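# Clear jammed billet ramp and bin the scrap

## Task

On the jammed feed ramp, move both pieces of scrap (the square block and the hexagonal slice) into the scrap tray. A scrap piece may be released as soon as some part of it is inside the tray. Every billet (short steel bar) must finish lying square across the ramp, all side by side in a single tight row pressed against the stop. Nothing counts if only the robot is holding it in place at the end. Anything the robot is touching at the end must not sag more than about a fingernail's width once left alone, or the task fails.

## Robot and tools

Robot: two six-joint arms, left_arm and right_arm, each with a two-finger parallel gripper. The names are labels only. They do not match left or right in a camera image.

Frame: all positions are in one shared scene frame in metres. The origin is on the table surface midway between the arms, +x points out over the table, +z points up, and left_arm sits on the +y side. Each result gives every gripper's end_effector_position, end_effector_quat_wxyz, and linear (m/s) and angular (rad/s) velocity. The printed hand position can be somewhat wrong, more so at long reach. The Joint positions and Joint velocities lines give one block per arm, in joint column order (rad, rad/s).

Gripper geometry: the fingers point along the gripper's +z axis and close along its x axis. end_effector_position is the point midway between the pads, and the fingertips extend 17.5 mm past it. A flat block projects about 9 cm from the last joint's axis toward the gripper's -y side and rotates with the gripper. Turning only the last joint moves the pad midpoint around a circle of 25 mm radius.

Tool execute_actions: the argument actions is a list holding either nothing (only returns the current state), one action, or one wait. An action is {"rows": [...], "steps": n}. It has 1 to 15 rows and n is at most 15 (default 15). Each control step is 1/30 s and uses one row, and the last row repeats if rows run out. A wait is {"steps": n} with n up to 300. It sends nothing and returns once n steps have passed since the previous result, and your thinking time counts toward them. The optional argument pictures (true/false) controls whether camera images come back. A refused call sends nothing at all.

Row layout: every row is a single list of exactly 18 numbers covering both arms, even if only one arm should move. Numbers 1-6 are left_arm's joint targets in column order: shoulder pan, shoulder lift, elbow, wrist 1, wrist 2, wrist 3. These are absolute angles in radians in the same form as the Joint positions line, not offsets. Numbers 7-9 are left_arm's gripper position, force_limit and speed. Numbers 10-18 repeat the same nine for right_arm. Stated joint ranges: pan and lift -6.283 to 6.283, elbow -3.142 to 3.142, and wrists 1-3 -6.283 to 6.283. The true end of a joint can differ by up to 0.010 rad. A call is refused if a target lies more than 0.010 rad beyond a range end and also further out than the last reported angle. A target beyond the real end is clipped to it, and the result may then say "joint sent to its limit". That line can refer to an earlier action, and the absence of the line proves nothing.

Motion limits: at each step, each joint's target is held within a set lead of its measured angle. That lead is 0.292 rad for pan and lift, 0.365 for the elbow and 0.438 for each wrist. If the targets would move the gripper more than 70 mm from where it is measured to be, all of that arm's targets are scaled back. Commands are smoothed, so the arm lags about 0.15 s behind them. Distant targets need several calls.

Gripper numbers are all scaled to [-1, 1] and are absolute settings. position: +1 is fully open (50 mm gap), and the pads meet near -0.65. Send -1 to grip, which closes the fingers until an object blocks them. force_limit is the per-pad force: about 20 N at -1, 102 N at 0 and 185 N at +1, and it can end up to about 17 % higher. speed is the rate at which the gap changes: 20 mm/s at -1, 85 at 0 and 150 at +1. To leave a gripper unchanged, resend its previous three numbers, because 0 is a real command. A new force or speed only takes effect when the position number also changes by at least 0.01. For a softer grip, open first and then close again. Opening from position_measured is roughly (250 - position_measured) x 0.202 mm.

object_status: 0 moving, 1 blocked while opening, 2 blocked while closing (a grip), 3 reached the commanded position or pads met (usually nothing is held). Keep -1 and confirm 2 before lifting. Any new position number resets the status to 0 for a moment. If the grip is lost, the fingers close again by themselves, except after a grip at force_limit -1, where the status stays 2 even when empty. On a fixed object held off-center the grip fades, and at force -1 it can be gone within a minute.

Result flags: "joint command not followed" means a clearance check altered or blocked joint targets on some steps, but the rest of the row still applied. HELD marks steps where all or part of your row was not sent. Between calls the arms keep heading for the last row's target until motion stalls or a step is HELD. After that, only a new action makes them move further or push harder.

Faults to avoid: contact torque at a joint's load limit (pan and lift 293, elbow 133, wrists 49.8 N m, held weight included), or any outside force of 150 N, stops that arm for 10 s, drops the rest of the call and makes the arm go limp. MOTOR HOT appears from 70 °C. At 85 °C the brakes lock that arm until it cools (OVER-TEMPERATURE FAULT). Holding loads heats the motors, even while you think. Keep the arms from colliding or pressing on each other. Do not drop, slam, shove hard or knock anything off the table. Expect brief tugs on held parts or pushes on loose ones.

Tool zoom_image: camera is one of cam_head_left, cam_head_right (504x504), cam_left_wrist or cam_right_wrist (616x616). region is [x0, y0, x1, y1] in pixels of that camera's latest image, measured from the top-left corner, at most 504 by 504. It returns an enlarged view.

Tool finished_scene: scene is the current scene's number. The goal must already hold and stay stable without the robot. A reply with no tool call ends everything.

Each tool is called after ">>>" as name(argument=value, ...), one argument or row to a line, values as JSON.

## Session

>>> execute_actions(
  actions=[],
)

Scene clock: 0.00 s of 6000.00 s.
left_arm: end_effector_position=(+0.9067, +0.5706, +0.1766) position_measured=3 object_status=3 end_effector_quat_wxyz=(+0.670, -0.613, +0.294, +0.300) end_effector_velocity=(-0.000, -0.001, +0.000) end_effector_angular_velocity=(-0.000, -0.001, -0.001) | right_arm: end_effector_position=(+0.6463, -0.3860, +0.1799) position_measured=3 object_status=3 end_effector_quat_wxyz=(-0.365, +0.698, +0.339, -0.514) end_effector_velocity=(+0.000, -0.001, +0.000) end_effector_angular_velocity=(-0.001, +0.001, -0.000)
Joint positions: left_arm=[ 2.399 -0.75   1.426 -0.552 -0.665  0.77 ] | right_arm=[ 2.941 -0.734  1.229 -0.703 -1.453  0.526]
Joint velocities: left_arm=[-0.001 -0.    -0.     0.    -0.    -0.   ] | right_arm=[-0.001  0.001 -0.001  0.001 -0.001  0.001]

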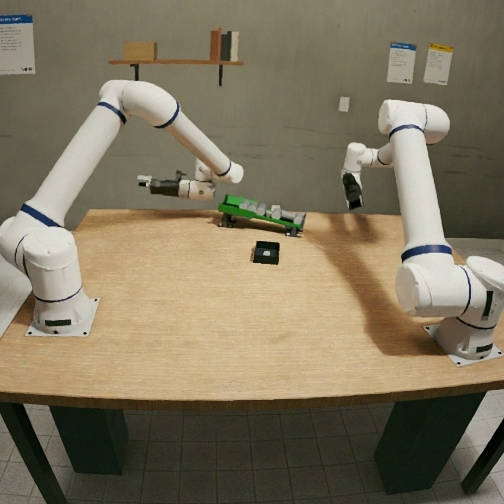

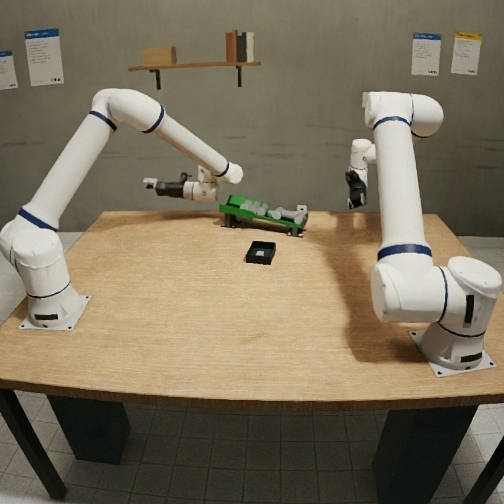

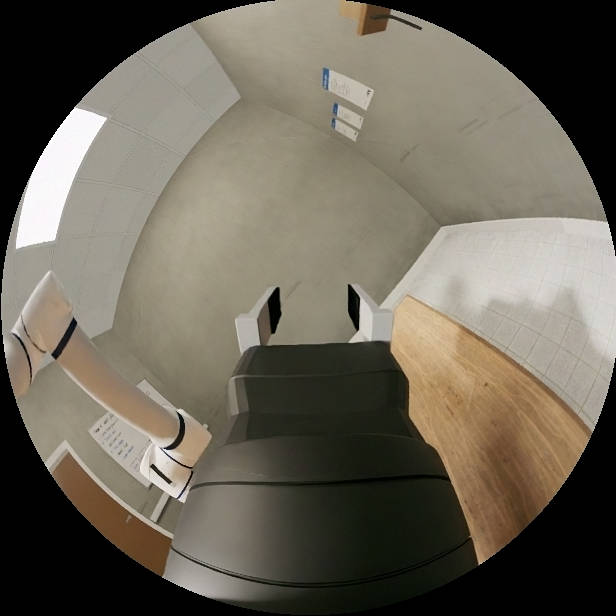

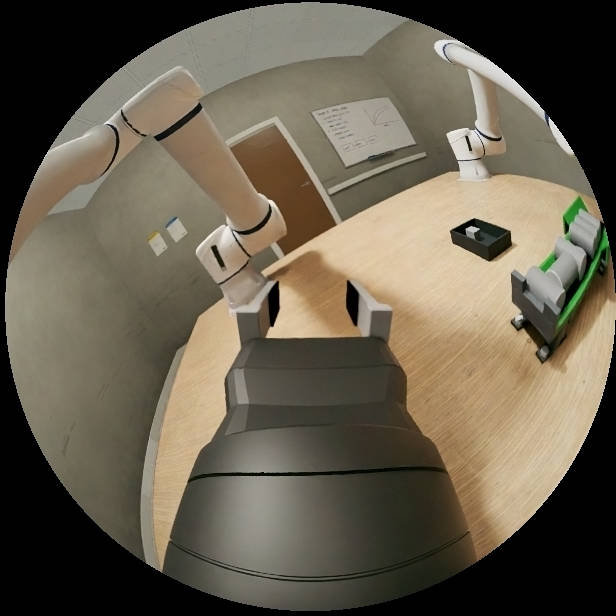

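>>> execute_actions(
  actions=[
    {"rows":[[2.8,-0.75,1.426,-0.552,-0.665,0.77,1,0,0,3.0,-0.929,1.164,-1.805,-1.571,-0.78,1,0,0]]},
  ],
  pictures=false,
)

>>> execute_actions(
  actions=[
    {"steps":12},
  ],
  pictures=false,
)

>>> execute_actions(
  actions=[
    {"rows":[[2.8,-0.75,1.426,-0.552,-0.665,0.77,1,0,0,3.426,-0.929,1.164,-1.805,-1.571,-0.78,1,0,0]]},
  ],
  pictures=false,
)

>>> execute_actions(
  actions=[
    {"steps":30},
  ],
)

>>> zoom_image(
  camera="cam_right_wrist",
  region=[200, 110, 440, 350],
)

>>> zoom_image(
  camera="cam_head_left",
  region=[210, 170, 320, 270],
)

Scene clock: 6.43 s of 6000.00 s.
left_arm: end_effector_position=(+0.9111, +0.8012, +0.1766) position_measured=3 object_status=3 end_effector_quat_wxyz=(+0.621, -0.648, +0.206, +0.390) end_effector_velocity=(-0.058, +0.478, -0.000) end_effector_angular_velocity=(+0.000, -0.002, +0.580) | right_arm: end_effector_position=(+0.8458, -0.3972, +0.2169) position_measured=3 object_status=3 end_effector_quat_wxyz=(-0.157, +0.613, +0.766, -0.116) end_effector_velocity=(+0.465, -0.025, +0.073) end_effector_angular_velocity=(+0.538, -1.628, +1.481)
Joint positions: left_arm=[ 2.678 -0.75   1.426 -0.552 -0.665  0.77 ] | right_arm=[ 2.992 -0.903  1.173 -1.448 -1.555 -0.219]
Joint velocities: left_arm=[ 0.58  -0.     0.001 -0.001 -0.    -0.002] | right_arm=[ 0.033 -0.106 -0.035 -1.465 -0.064 -1.541]
Steps of this call (steps 1 to 90: nothing new was sent; then 2.93 s passed at rest; steps 91 to 105: all 15 steps of this action). Readings (joint positions | what the end effector reports):
91: left_arm=[2.402 -0.750 1.426 -0.552 -0.665 0.770] | right_arm=[2.942 -0.736 1.229 -0.707 -1.454 0.522] | left_arm position_measured=3 object_status=3 | right_arm position_measured=3 object_status=3
92: left_arm=[2.419 -0.750 1.426 -0.552 -0.665 0.770] | right_arm=[2.945 -0.747 1.226 -0.738 -1.463 0.491] | left_arm position_measured=3 object_status=3 | right_arm position_measured=3 object_status=3
94: left_arm=[2.461 -0.750 1.426 -0.552 -0.665 0.770] | right_arm=[2.960 -0.796 1.207 -0.849 -1.491 0.380] | left_arm position_measured=3 object_status=3 | right_arm position_measured=3 object_status=3
98: left_arm=[2.540 -0.750 1.426 -0.552 -0.665 0.770] | right_arm=[2.979 -0.860 1.187 -1.082 -1.529 0.147] | left_arm position_measured=3 object_status=3 | right_arm position_measured=3 object_status=3
105: the state above

Scene clock: 6.83 s of 6000.00 s.
left_arm: end_effector_position=(+0.8933, +0.8987, +0.1763) position_measured=3 object_status=3 end_effector_quat_wxyz=(+0.597, -0.659, +0.167, +0.426) end_effector_velocity=(-0.005, +0.024, -0.000) end_effector_angular_velocity=(-0.000, -0.003, +0.030) | right_arm: end_effector_position=(+0.9589, -0.4052, +0.2571) position_measured=3 object_status=3 end_effector_quat_wxyz=(-0.006, +0.388, +0.921, -0.002) end_effector_velocity=(+0.037, -0.003, +0.022) end_effector_angular_velocity=(-0.001, -0.125, +0.202)
Joint positions: left_arm=[ 2.797 -0.75   1.426 -0.552 -0.665  0.77 ] | right_arm=[ 3.    -0.928  1.164 -1.794 -1.571 -0.76 ]
Joint velocities: left_arm=[ 0.03   0.    -0.001 -0.001  0.    -0.002] | right_arm=[ 0.002 -0.009 -0.003 -0.113 -0.006 -0.2  ]
Steps of this call (steps 1 to 12: the robot went on to your last target). Readings (joint positions | what the end effector reports):
1: left_arm=[2.697 -0.750 1.426 -0.552 -0.665 0.770] | right_arm=[2.993 -0.907 1.172 -1.497 -1.557 -0.274] | left_arm position_measured=3 object_status=3 | right_arm position_measured=3 object_status=3
2: left_arm=[2.717 -0.750 1.426 -0.552 -0.665 0.770] | right_arm=[2.994 -0.910 1.170 -1.545 -1.560 -0.336] | left_arm position_measured=3 object_status=3 | right_arm position_measured=3 object_status=3
4: left_arm=[2.755 -0.750 1.426 -0.552 -0.665 0.770] | right_arm=[2.996 -0.917 1.168 -1.636 -1.564 -0.483] | left_arm position_measured=3 object_status=3 | right_arm position_measured=3 object_status=3
8: left_arm=[2.789 -0.750 1.426 -0.552 -0.665 0.770] | right_arm=[2.999 -0.926 1.165 -1.761 -1.569 -0.702] | left_arm position_measured=3 object_status=3 | right_arm position_measured=3 object_status=3
12: the state above

Scene clock: 7.33 s of 6000.00 s.
left_arm: end_effector_position=(+0.8927, +0.9011, +0.1763) position_measured=3 object_status=3 end_effector_quat_wxyz=(+0.597, -0.659, +0.166, +0.427) end_effector_velocity=(+0.000, -0.001, +0.000) end_effector_angular_velocity=(+0.000, -0.001, -0.001) | right_arm: end_effector_position=(+0.8969, -0.1814, +0.2586) position_measured=3 object_status=3 end_effector_quat_wxyz=(-0.002, +0.276, +0.961, -0.001) end_effector_velocity=(-0.182, +0.445, +0.000) end_effector_angular_velocity=(+0.002, -0.007, +0.482)
Joint positions: left_arm=[ 2.8   -0.75   1.426 -0.552 -0.665  0.77 ] | right_arm=[ 3.226 -0.929  1.164 -1.801 -1.571 -0.774]
Joint velocities: left_arm=[-0.001 -0.    -0.     0.     0.    -0.001] | right_arm=[ 0.466  0.     0.001 -0.008  0.    -0.016]
Steps of this call (steps 1 to 15: all 15 steps of this action). Readings (joint positions | what the end effector reports):
1: left_arm=[2.798 -0.750 1.426 -0.552 -0.665 0.770] | right_arm=[3.002 -0.928 1.164 -1.797 -1.571 -0.766] | left_arm position_measured=3 object_status=3 | right_arm position_measured=3 object_status=3
2: left_arm=[2.798 -0.750 1.426 -0.552 -0.665 0.770] | right_arm=[3.018 -0.928 1.164 -1.797 -1.571 -0.766] | left_arm position_measured=3 object_status=3 | right_arm position_measured=3 object_status=3
4: left_arm=[2.799 -0.750 1.426 -0.552 -0.665 0.770] | right_arm=[3.052 -0.929 1.164 -1.798 -1.571 -0.767] | left_arm position_measured=3 object_status=3 | right_arm position_measured=3 object_status=3
8: left_arm=[2.800 -0.750 1.426 -0.552 -0.665 0.770] | right_arm=[3.115 -0.929 1.164 -1.799 -1.571 -0.770] | left_arm position_measured=3 object_status=3 | right_arm position_measured=3 object_status=3
15: the state above

Scene clock: 8.33 s of 6000.00 s.
left_arm: end_effector_position=(+0.8927, +0.9012, +0.1764) position_measured=3 object_status=3 end_effector_quat_wxyz=(+0.596, -0.659, +0.166, +0.427) end_effector_velocity=(-0.000, +0.000, +0.000) end_effector_angular_velocity=(-0.000, -0.000, +0.001) | right_arm: end_effector_position=(+0.8000, +0.0012, +0.2593) position_measured=3 object_status=3 end_effector_quat_wxyz=(-0.000, +0.175, +0.985, -0.000) end_effector_velocity=(+0.000, +0.001, +0.001) end_effector_angular_velocity=(+0.000, -0.001, +0.001)
Joint positions: left_arm=[ 2.8   -0.75   1.426 -0.552 -0.665  0.77 ] | right_arm=[ 3.426 -0.929  1.164 -1.805 -1.571 -0.78 ]
Joint velocities: left_arm=[ 0. -0. -0.  0. -0.  0.] | right_arm=[ 0.001  0.    -0.002  0.    -0.    -0.   ]
Steps of this call (steps 1 to 30: the robot went on to your last target). Readings (joint positions | what the end effector reports):
1: left_arm=[2.800 -0.750 1.426 -0.552 -0.665 0.770] | right_arm=[3.241 -0.929 1.164 -1.802 -1.571 -0.774] | left_arm position_measured=3 object_status=3 | right_arm position_measured=3 object_status=3
2: left_arm=[2.800 -0.750 1.426 -0.552 -0.665 0.770] | right_arm=[3.257 -0.929 1.164 -1.802 -1.571 -0.775] | left_arm position_measured=3 object_status=3 | right_arm position_measured=3 object_status=3
4: left_arm=[2.800 -0.750 1.426 -0.552 -0.665 0.770] | right_arm=[3.289 -0.929 1.164 -1.802 -1.571 -0.776] | left_arm position_measured=3 object_status=3 | right_arm position_measured=3 object_status=3
8: left_arm=[2.800 -0.750 1.426 -0.552 -0.665 0.770] | right_arm=[3.352 -0.929 1.164 -1.804 -1.571 -0.778] | left_arm position_measured=3 object_status=3 | right_arm position_measured=3 object_status=3
30: the state above
All arms were judged still, so your last target was given up. Only a new action makes them travel on or press farther. Fingers that are still opening or closing keep moving.

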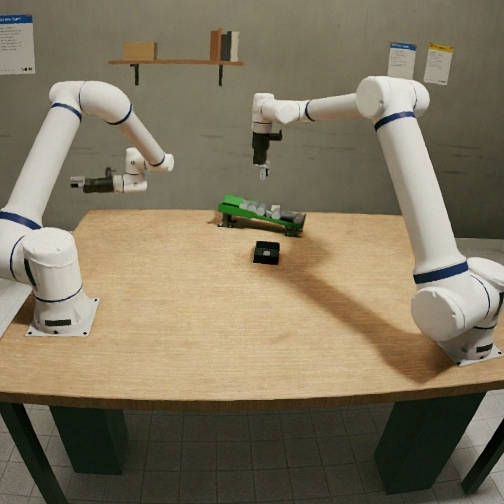

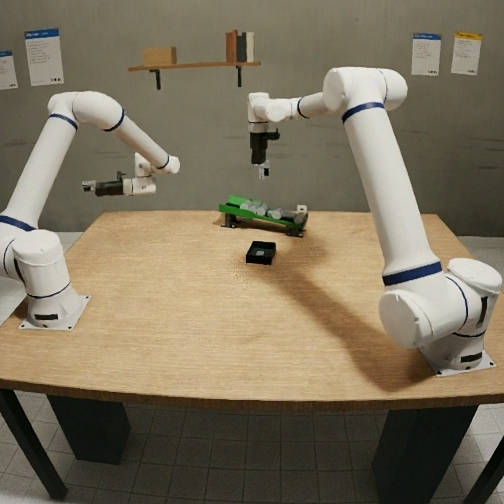

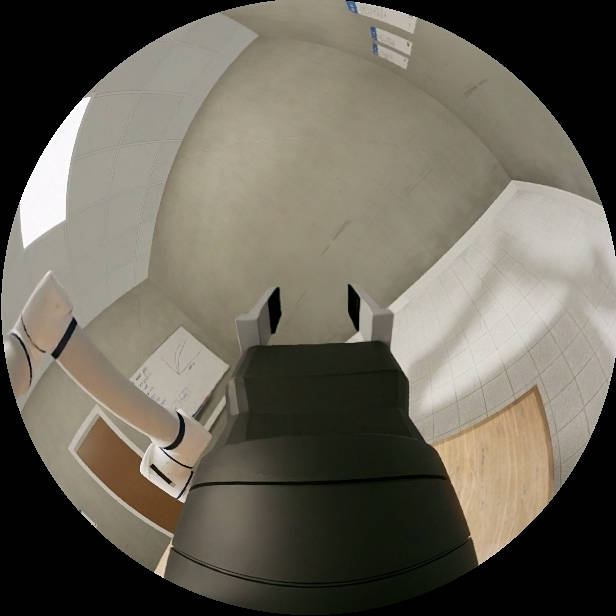

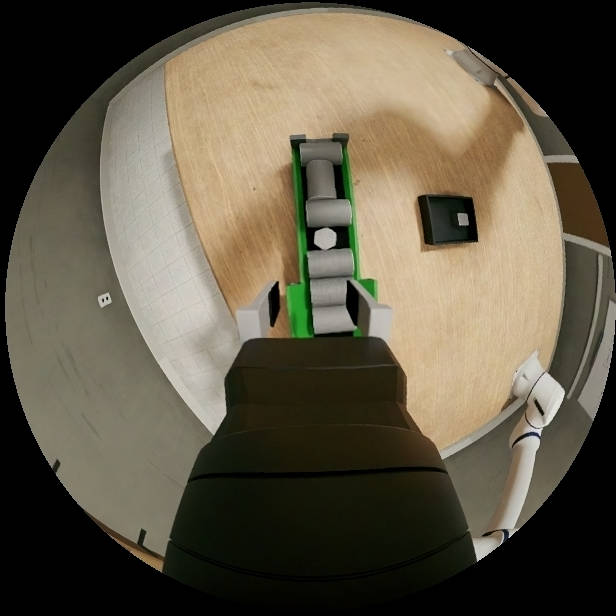

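Region (200, 110, 440, 350) of cam_right_wrist's 616x616 image, scaled by 2.100, with more detail than that image has.

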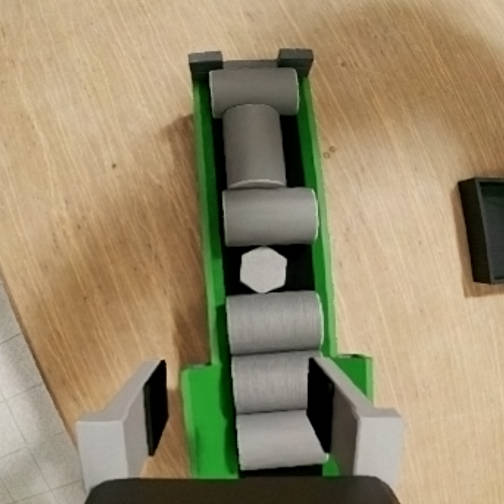

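Region (210, 170, 320, 270) of cam_head_left's 504x504 image, scaled by 4.582, with more detail than that image has; it fills the top 458 rows of this view, and the rest is white.

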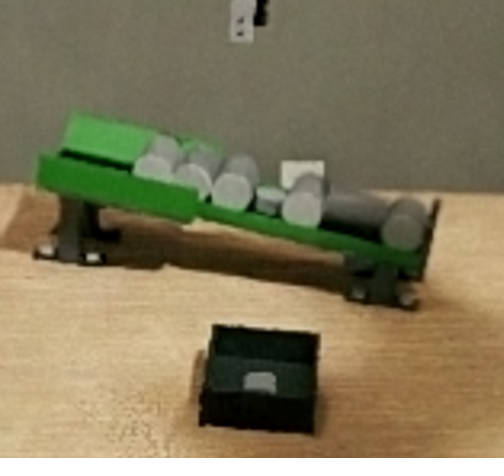

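>>> execute_actions(
  actions=[
    {"rows":[[2.8,-0.75,1.426,-0.552,-0.665,0.77,1,0,0,3.4168,-0.9289,1.3665,-2.0084,-1.571,-0.862,0.45,0,0]]},
  ],
)

>>> zoom_image(
  camera="cam_right_wrist",
  region=[215, 150, 415, 350],
)

Scene clock: 12.63 s of 6000.00 s.
left_arm: end_effector_position=(+0.8927, +0.9012, +0.1764) position_measured=3 object_status=3 end_effector_quat_wxyz=(+0.596, -0.659, +0.166, +0.427) end_effector_velocity=(+0.000, -0.000, +0.000) end_effector_angular_velocity=(-0.001, +0.000, +0.000) | right_arm: end_effector_position=(+0.7734, -0.0226, +0.1518) position_measured=85 object_status=3 end_effector_quat_wxyz=(+0.000, +0.140, +0.990, -0.000) end_effector_velocity=(-0.004, -0.005, -0.015) end_effector_angular_velocity=(+0.000, -0.001, +0.010)
Joint positions: left_arm=[ 2.8   -0.75   1.426 -0.552 -0.665  0.77 ] | right_arm=[ 3.417 -0.929  1.364 -2.006 -1.571 -0.861]
Joint velocities: left_arm=[-0.    -0.    -0.001 -0.     0.     0.002] | right_arm=[-0.002  0.001  0.028 -0.029 -0.    -0.012]
Steps of this call (steps 1 to 90: nothing new was sent; then 0.80 s passed at rest; steps 91 to 105: all 15 steps of this action). Readings (joint positions | what the end effector reports):
91: left_arm=[2.800 -0.750 1.426 -0.552 -0.665 0.770] | right_arm=[3.426 -0.929 1.167 -1.809 -1.571 -0.782] | left_arm position_measured=3 object_status=3 | right_arm position_measured=11 object_status=0
92: left_arm=[2.800 -0.750 1.426 -0.552 -0.665 0.770] | right_arm=[3.425 -0.930 1.190 -1.835 -1.571 -0.792] | left_arm position_measured=3 object_status=3 | right_arm position_measured=25 object_status=0
94: left_arm=[2.800 -0.750 1.426 -0.552 -0.665 0.770] | right_arm=[3.422 -0.928 1.253 -1.892 -1.571 -0.815] | left_arm position_measured=3 object_status=3 | right_arm position_measured=53 object_status=0
98: left_arm=[2.800 -0.750 1.426 -0.552 -0.665 0.770] | right_arm=[3.418 -0.929 1.336 -1.977 -1.571 -0.850] | left_arm position_measured=3 object_status=3 | right_arm position_measured=85 object_status=0
105: the state above

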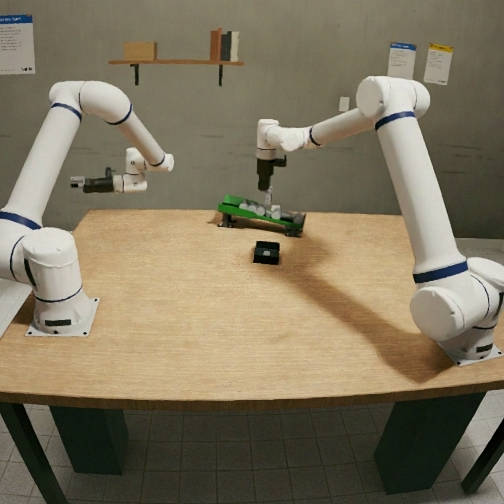

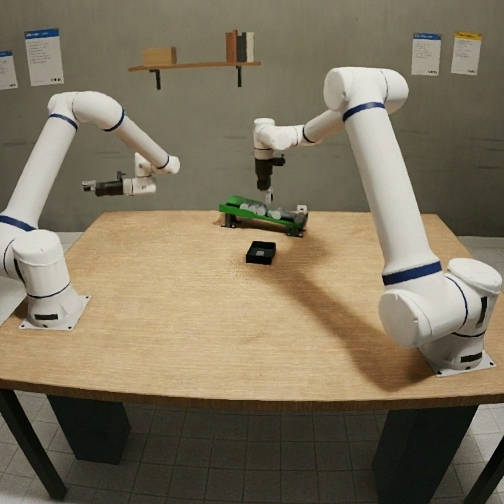

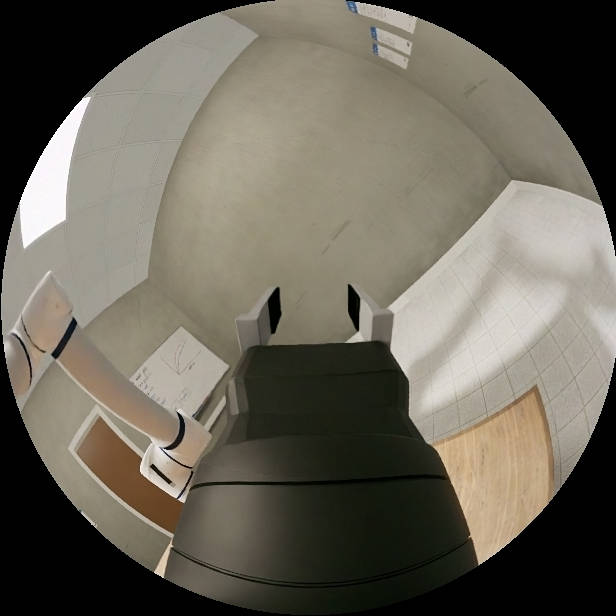

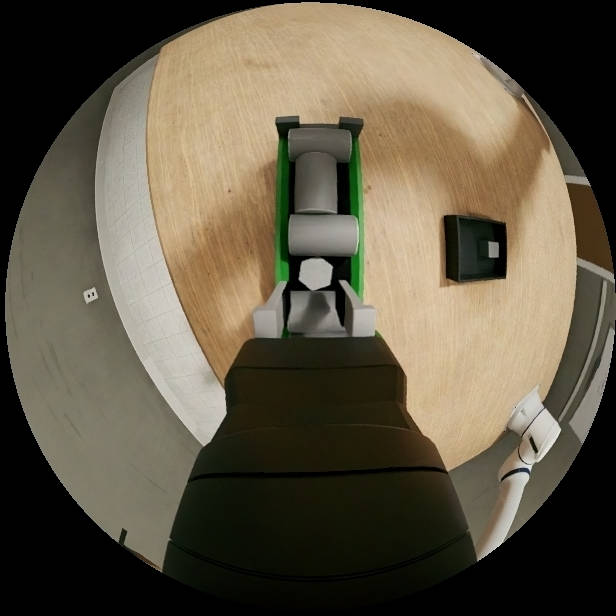

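Region (215, 150, 415, 350) of cam_right_wrist's 616x616 image, scaled by 2.520, with more detail than that image has.

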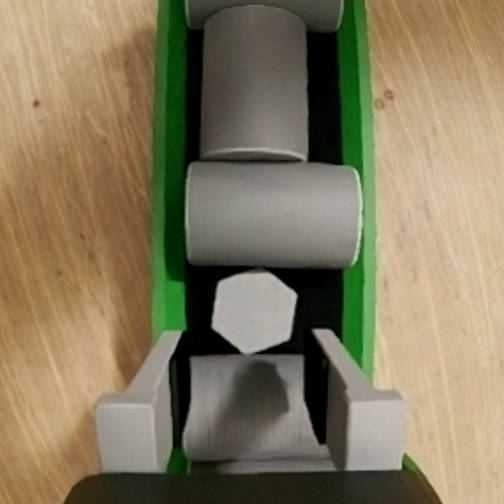

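>>> execute_actions(
  actions=[
    {"rows":[[2.8,-0.75,1.426,-0.552,-0.665,0.77,1,0,0,3.4128,-0.9122,1.3974,-2.056,-1.571,-0.746,0.45,0,0]]},
  ],
)

>>> zoom_image(
  camera="cam_right_wrist",
  region=[240, 200, 390, 350],
)

>>> zoom_image(
  camera="cam_head_left",
  region=[235, 180, 315, 240],
)

Scene clock: 17.53 s of 6000.00 s.
left_arm: end_effector_position=(+0.8927, +0.9012, +0.1764) position_measured=3 object_status=3 end_effector_quat_wxyz=(+0.596, -0.659, +0.166, +0.427) end_effector_velocity=(+0.000, -0.001, -0.000) end_effector_angular_velocity=(+0.000, -0.001, -0.001) | right_arm: end_effector_position=(+0.7688, -0.0270, +0.1200) position_measured=85 object_status=3 end_effector_quat_wxyz=(+0.000, +0.198, +0.980, -0.000) end_effector_velocity=(+0.000, -0.001, -0.004) end_effector_angular_velocity=(-0.000, +0.001, -0.010)
Joint positions: left_arm=[ 2.8   -0.75   1.426 -0.552 -0.665  0.77 ] | right_arm=[ 3.413 -0.912  1.397 -2.056 -1.571 -0.747]
Joint velocities: left_arm=[-0.001  0.    -0.    -0.    -0.    -0.001] | right_arm=[-0.001  0.003  0.002 -0.004 -0.     0.009]
Steps of this call (steps 1 to 15: the robot went on to your last target; steps 16 to 90: nothing new was sent; then 1.40 s passed at rest; steps 91 to 105: all 15 steps of this action). Readings (joint positions | what the end effector reports):
91: left_arm=[2.800 -0.750 1.426 -0.552 -0.665 0.770] | right_arm=[3.417 -0.928 1.368 -2.010 -1.571 -0.858] | left_arm position_measured=3 object_status=3 | right_arm position_measured=85 object_status=3
92: left_arm=[2.800 -0.750 1.426 -0.552 -0.665 0.770] | right_arm=[3.416 -0.925 1.374 -2.022 -1.571 -0.829] | left_arm position_measured=3 object_status=3 | right_arm position_measured=85 object_status=3
94: left_arm=[2.800 -0.750 1.426 -0.552 -0.665 0.770] | right_arm=[3.414 -0.917 1.388 -2.039 -1.571 -0.787] | left_arm position_measured=3 object_status=3 | right_arm position_measured=85 object_status=3
98: left_arm=[2.800 -0.750 1.426 -0.552 -0.665 0.770] | right_arm=[3.413 -0.914 1.395 -2.052 -1.571 -0.756] | left_arm position_measured=3 object_status=3 | right_arm position_measured=85 object_status=3
105: the state above

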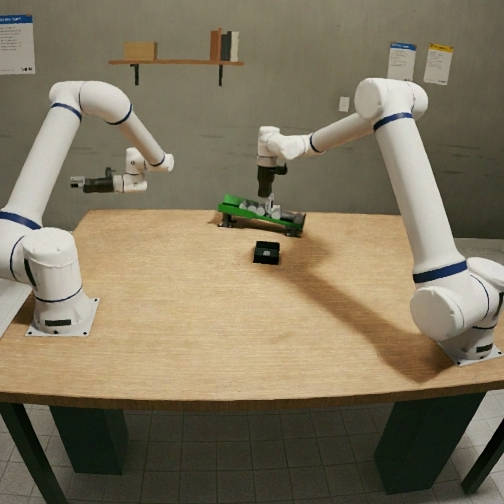

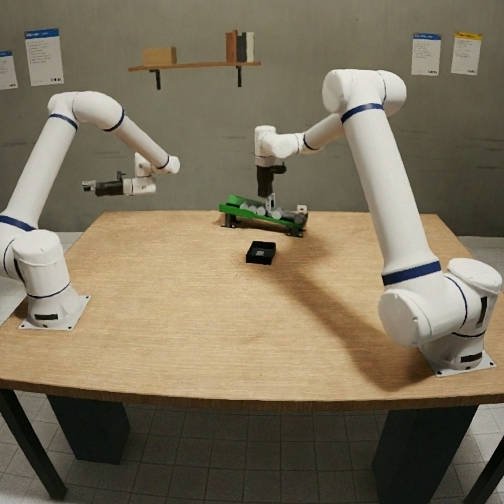

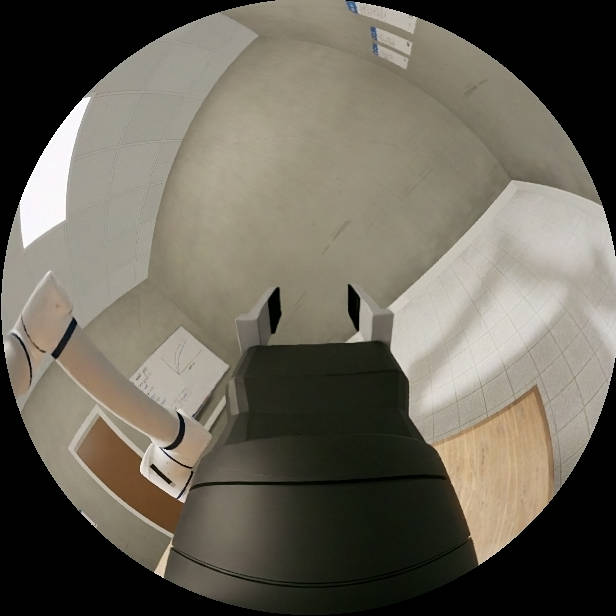

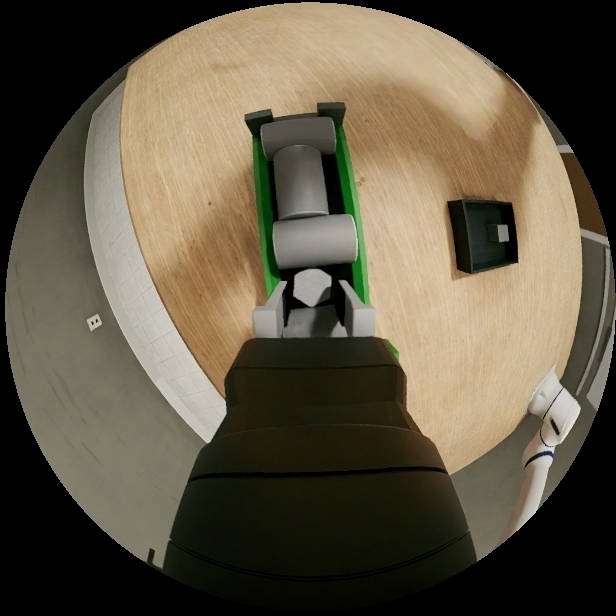

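Region (240, 200, 390, 350) of cam_right_wrist's 616x616 image, scaled by 3.360, with more detail than that image has.

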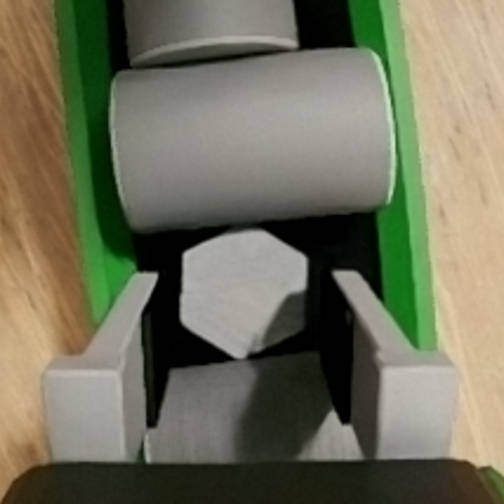

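Region (235, 180, 315, 240) of cam_head_left's 504x504 image, scaled by 6.300, with more detail than that image has; it fills the top 378 rows of this view, and the rest is white.

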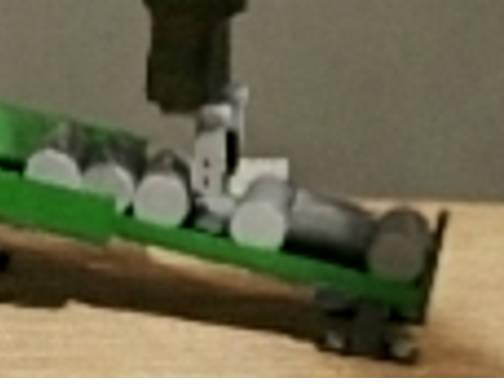

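>>> execute_actions(
  actions=[
    {"rows":[[2.8,-0.75,1.426,-0.552,-0.665,0.77,1,0,0,3.4114,-0.9004,1.4125,-2.0829,-1.571,-0.747,0.42,0,0]]},
  ],
)

>>> zoom_image(
  camera="cam_right_wrist",
  region=[240, 200, 390, 350],
)

>>> zoom_image(
  camera="cam_head_left",
  region=[235, 180, 315, 240],
)

Scene clock: 24.93 s of 6000.00 s.
left_arm: end_effector_position=(+0.8927, +0.9012, +0.1764) position_measured=3 object_status=3 end_effector_quat_wxyz=(+0.596, -0.659, +0.166, +0.427) end_effector_velocity=(-0.001, +0.000, -0.000) end_effector_angular_velocity=(+0.001, +0.002, +0.000) | right_arm: end_effector_position=(+0.7680, -0.0289, +0.1020) position_measured=90 object_status=3 end_effector_quat_wxyz=(+0.000, +0.199, +0.980, -0.000) end_effector_velocity=(+0.000, -0.001, -0.001) end_effector_angular_velocity=(-0.000, -0.000, +0.000)
Joint positions: left_arm=[ 2.8   -0.75   1.426 -0.552 -0.665  0.77 ] | right_arm=[ 3.411 -0.901  1.412 -2.083 -1.571 -0.747]
Joint velocities: left_arm=[ 0.     0.     0.001  0.001 -0.    -0.   ] | right_arm=[-0.001 -0.     0.002 -0.002 -0.001 -0.001]
Steps of this call (steps 1 to 15: the robot went on to your last target; steps 16 to 90: nothing new was sent; then 3.90 s passed at rest; steps 91 to 105: all 15 steps of this action). Readings (joint positions | what the end effector reports):
91: left_arm=[2.800 -0.750 1.426 -0.552 -0.665 0.770] | right_arm=[3.413 -0.912 1.398 -2.057 -1.571 -0.746] | left_arm position_measured=3 object_status=3 | right_arm position_measured=88 object_status=0
92: left_arm=[2.800 -0.750 1.426 -0.552 -0.665 0.770] | right_arm=[3.412 -0.909 1.401 -2.065 -1.571 -0.746] | left_arm position_measured=3 object_status=3 | right_arm position_measured=90 object_status=0
94: left_arm=[2.800 -0.750 1.426 -0.552 -0.665 0.770] | right_arm=[3.412 -0.904 1.408 -2.073 -1.571 -0.746] | left_arm position_measured=3 object_status=3 | right_arm position_measured=90 object_status=0
98: left_arm=[2.800 -0.750 1.426 -0.552 -0.665 0.770] | right_arm=[3.412 -0.901 1.411 -2.081 -1.571 -0.747] | left_arm position_measured=3 object_status=3 | right_arm position_measured=90 object_status=3
105: the state above

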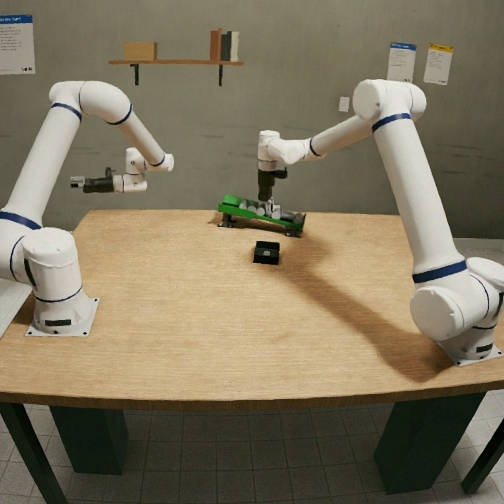

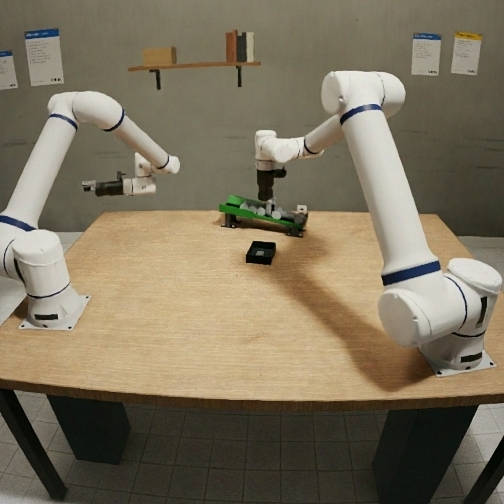

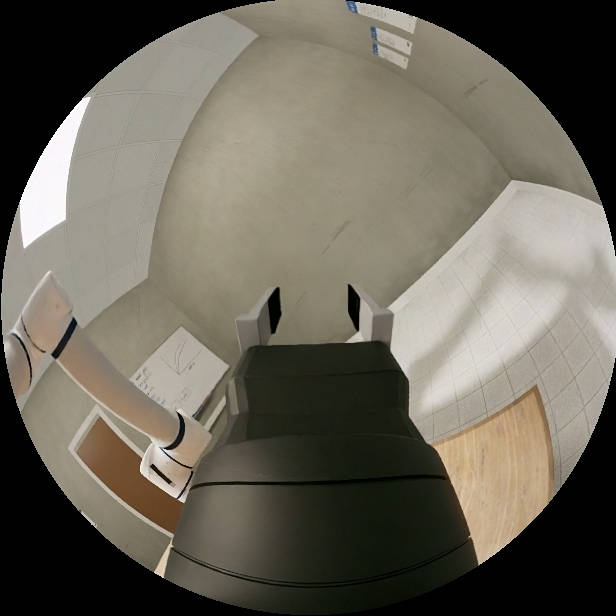

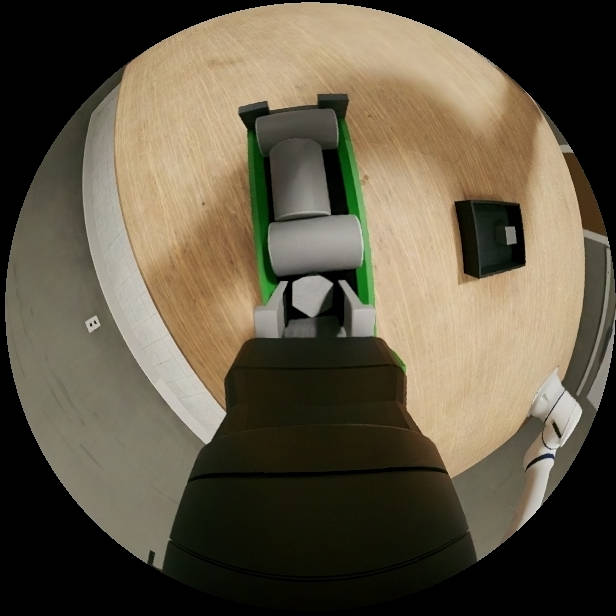

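Region (240, 200, 390, 350) of cam_right_wrist's 616x616 image, scaled by 3.360, with more detail than that image has.

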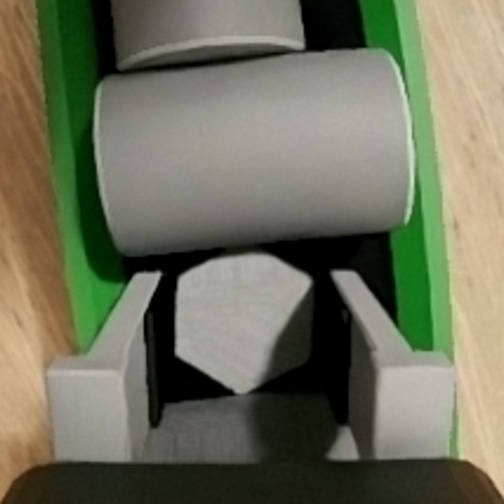

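Region (235, 180, 315, 240) of cam_head_left's 504x504 image, scaled by 6.300, with more detail than that image has; it fills the top 378 rows of this view, and the rest is white.

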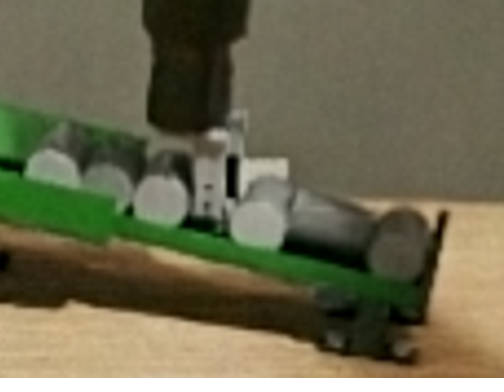

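>>> execute_actions(
  actions=[
    {"rows":[[2.8,-0.75,1.426,-0.552,-0.665,0.77,1,0,0,3.4114,-0.8931,1.4176,-2.0953,-1.571,-0.747,0.42,0,0]]},
  ],
  pictures=false,
)

>>> execute_actions(
  actions=[
    {"rows":[[2.8,-0.75,1.426,-0.552,-0.665,0.77,1,0,0,3.4114,-0.8931,1.4176,-2.0953,-1.571,-0.747,-1,-0.3,-0.7]]},
  ],
)

>>> zoom_image(
  camera="cam_head_left",
  region=[235, 180, 315, 240],
)

Scene clock: 29.13 s of 6000.00 s.
left_arm: end_effector_position=(+0.8927, +0.9012, +0.1764) position_measured=3 object_status=3 end_effector_quat_wxyz=(+0.596, -0.659, +0.166, +0.427) end_effector_velocity=(-0.000, -0.000, -0.001) end_effector_angular_velocity=(+0.001, -0.000, -0.000) | right_arm: end_effector_position=(+0.7680, -0.0289, +0.0929) position_measured=90 object_status=3 end_effector_quat_wxyz=(+0.000, +0.199, +0.980, -0.000) end_effector_velocity=(+0.001, -0.001, +0.001) end_effector_angular_velocity=(+0.001, -0.001, -0.001)
Joint positions: left_arm=[ 2.8   -0.75   1.426 -0.552 -0.665  0.77 ] | right_arm=[ 3.411 -0.893  1.418 -2.095 -1.571 -0.747]
Joint velocities: left_arm=[-0.     0.001  0.001 -0.     0.    -0.001] | right_arm=[-0.001 -0.    -0.    -0.001  0.    -0.   ]
Steps of this call (steps 1 to 15: the robot went on to your last target; steps 16 to 90: nothing new was sent; then 0.70 s passed at rest; steps 91 to 105: all 15 steps of this action). Readings (joint positions | what the end effector reports):
91: left_arm=[2.800 -0.750 1.426 -0.552 -0.665 0.770] | right_arm=[3.411 -0.900 1.413 -2.083 -1.571 -0.747] | left_arm position_measured=3 object_status=3 | right_arm position_measured=90 object_status=3
92: left_arm=[2.800 -0.750 1.426 -0.552 -0.665 0.770] | right_arm=[3.411 -0.898 1.414 -2.087 -1.571 -0.747] | left_arm position_measured=3 object_status=3 | right_arm position_measured=90 object_status=3
94: left_arm=[2.800 -0.750 1.426 -0.552 -0.665 0.770] | right_arm=[3.411 -0.895 1.416 -2.091 -1.571 -0.747] | left_arm position_measured=3 object_status=3 | right_arm position_measured=90 object_status=3
98: left_arm=[2.800 -0.750 1.426 -0.552 -0.665 0.770] | right_arm=[3.411 -0.894 1.417 -2.094 -1.571 -0.747] | left_arm position_measured=3 object_status=3 | right_arm position_measured=90 object_status=3
105: the state above

Scene clock: 29.63 s of 6000.00 s.
left_arm: end_effector_position=(+0.8927, +0.9012, +0.1764) position_measured=3 object_status=3 end_effector_quat_wxyz=(+0.596, -0.659, +0.166, +0.427) end_effector_velocity=(-0.001, +0.002, -0.001) end_effector_angular_velocity=(+0.001, +0.000, +0.002) | right_arm: end_effector_position=(+0.7680, -0.0289, +0.0929) position_measured=106 object_status=2 end_effector_quat_wxyz=(+0.000, +0.199, +0.980, -0.000) end_effector_velocity=(-0.001, +0.001, -0.001) end_effector_angular_velocity=(-0.001, +0.002, +0.002)
Joint positions: left_arm=[ 2.8   -0.75   1.426 -0.552 -0.665  0.77 ] | right_arm=[ 3.411 -0.893  1.418 -2.095 -1.571 -0.747]
Joint velocities: left_arm=[ 0.002 -0.     0.002 -0.    -0.001 -0.001] | right_arm=[ 0.002  0.001  0.     0.001 -0.     0.   ]
Steps of this call (steps 1 to 15: all 15 steps of this action). Readings (joint positions | what the end effector reports):
1: left_arm=[2.800 -0.750 1.426 -0.552 -0.665 0.770] | right_arm=[3.411 -0.893 1.418 -2.095 -1.571 -0.747] | left_arm position_measured=3 object_status=3 | right_arm position_measured=94 object_status=0
2: left_arm=[2.800 -0.750 1.426 -0.552 -0.665 0.770] | right_arm=[3.411 -0.893 1.418 -2.095 -1.571 -0.747] | left_arm position_measured=3 object_status=3 | right_arm position_measured=100 object_status=0
4: left_arm=[2.800 -0.750 1.426 -0.552 -0.665 0.770] | right_arm=[3.411 -0.893 1.418 -2.095 -1.571 -0.747] | left_arm position_measured=3 object_status=3 | right_arm position_measured=106 object_status=0
8: left_arm=[2.800 -0.750 1.426 -0.552 -0.665 0.770] | right_arm=[3.411 -0.893 1.418 -2.095 -1.571 -0.747] | left_arm position_measured=3 object_status=3 | right_arm position_measured=106 object_status=0
15: the state above

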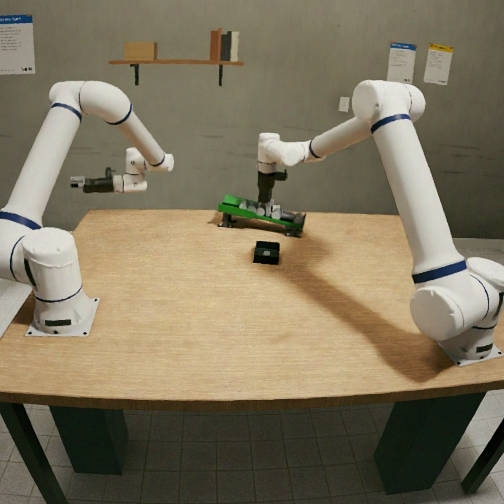

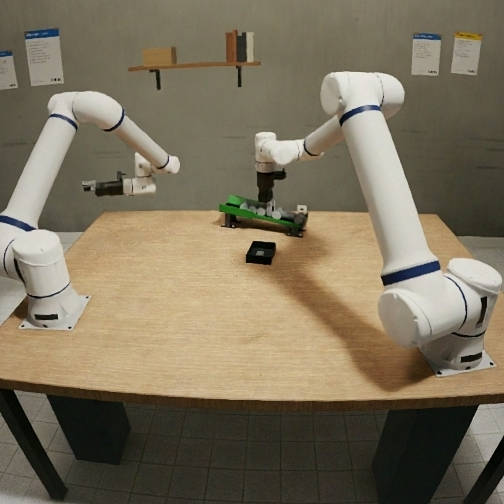

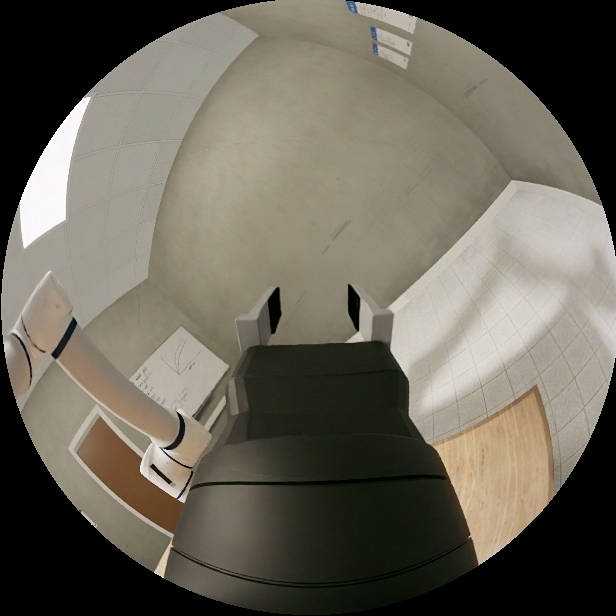

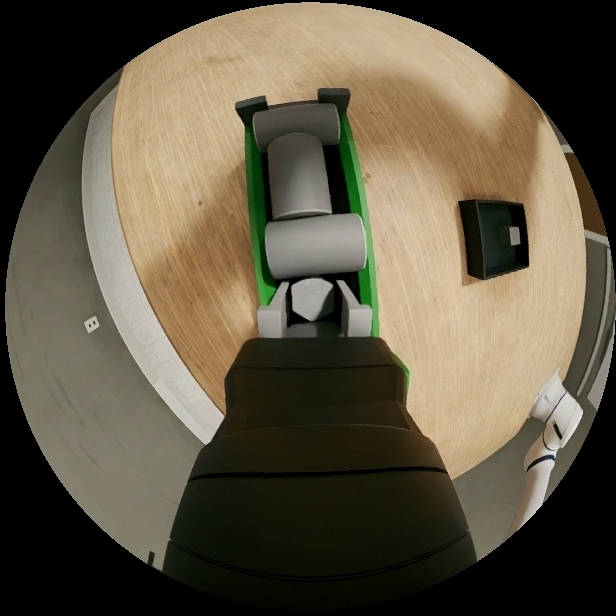

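Region (235, 180, 315, 240) of cam_head_left's 504x504 image, scaled by 6.300, with more detail than that image has; it fills the top 378 rows of this view, and the rest is white.

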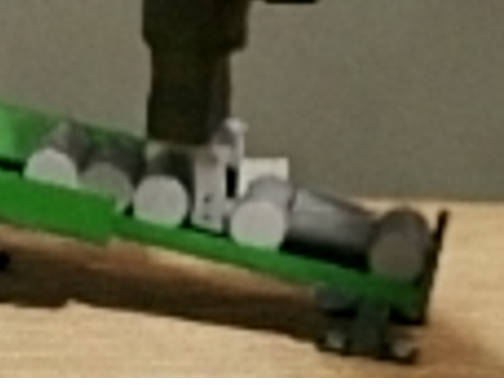

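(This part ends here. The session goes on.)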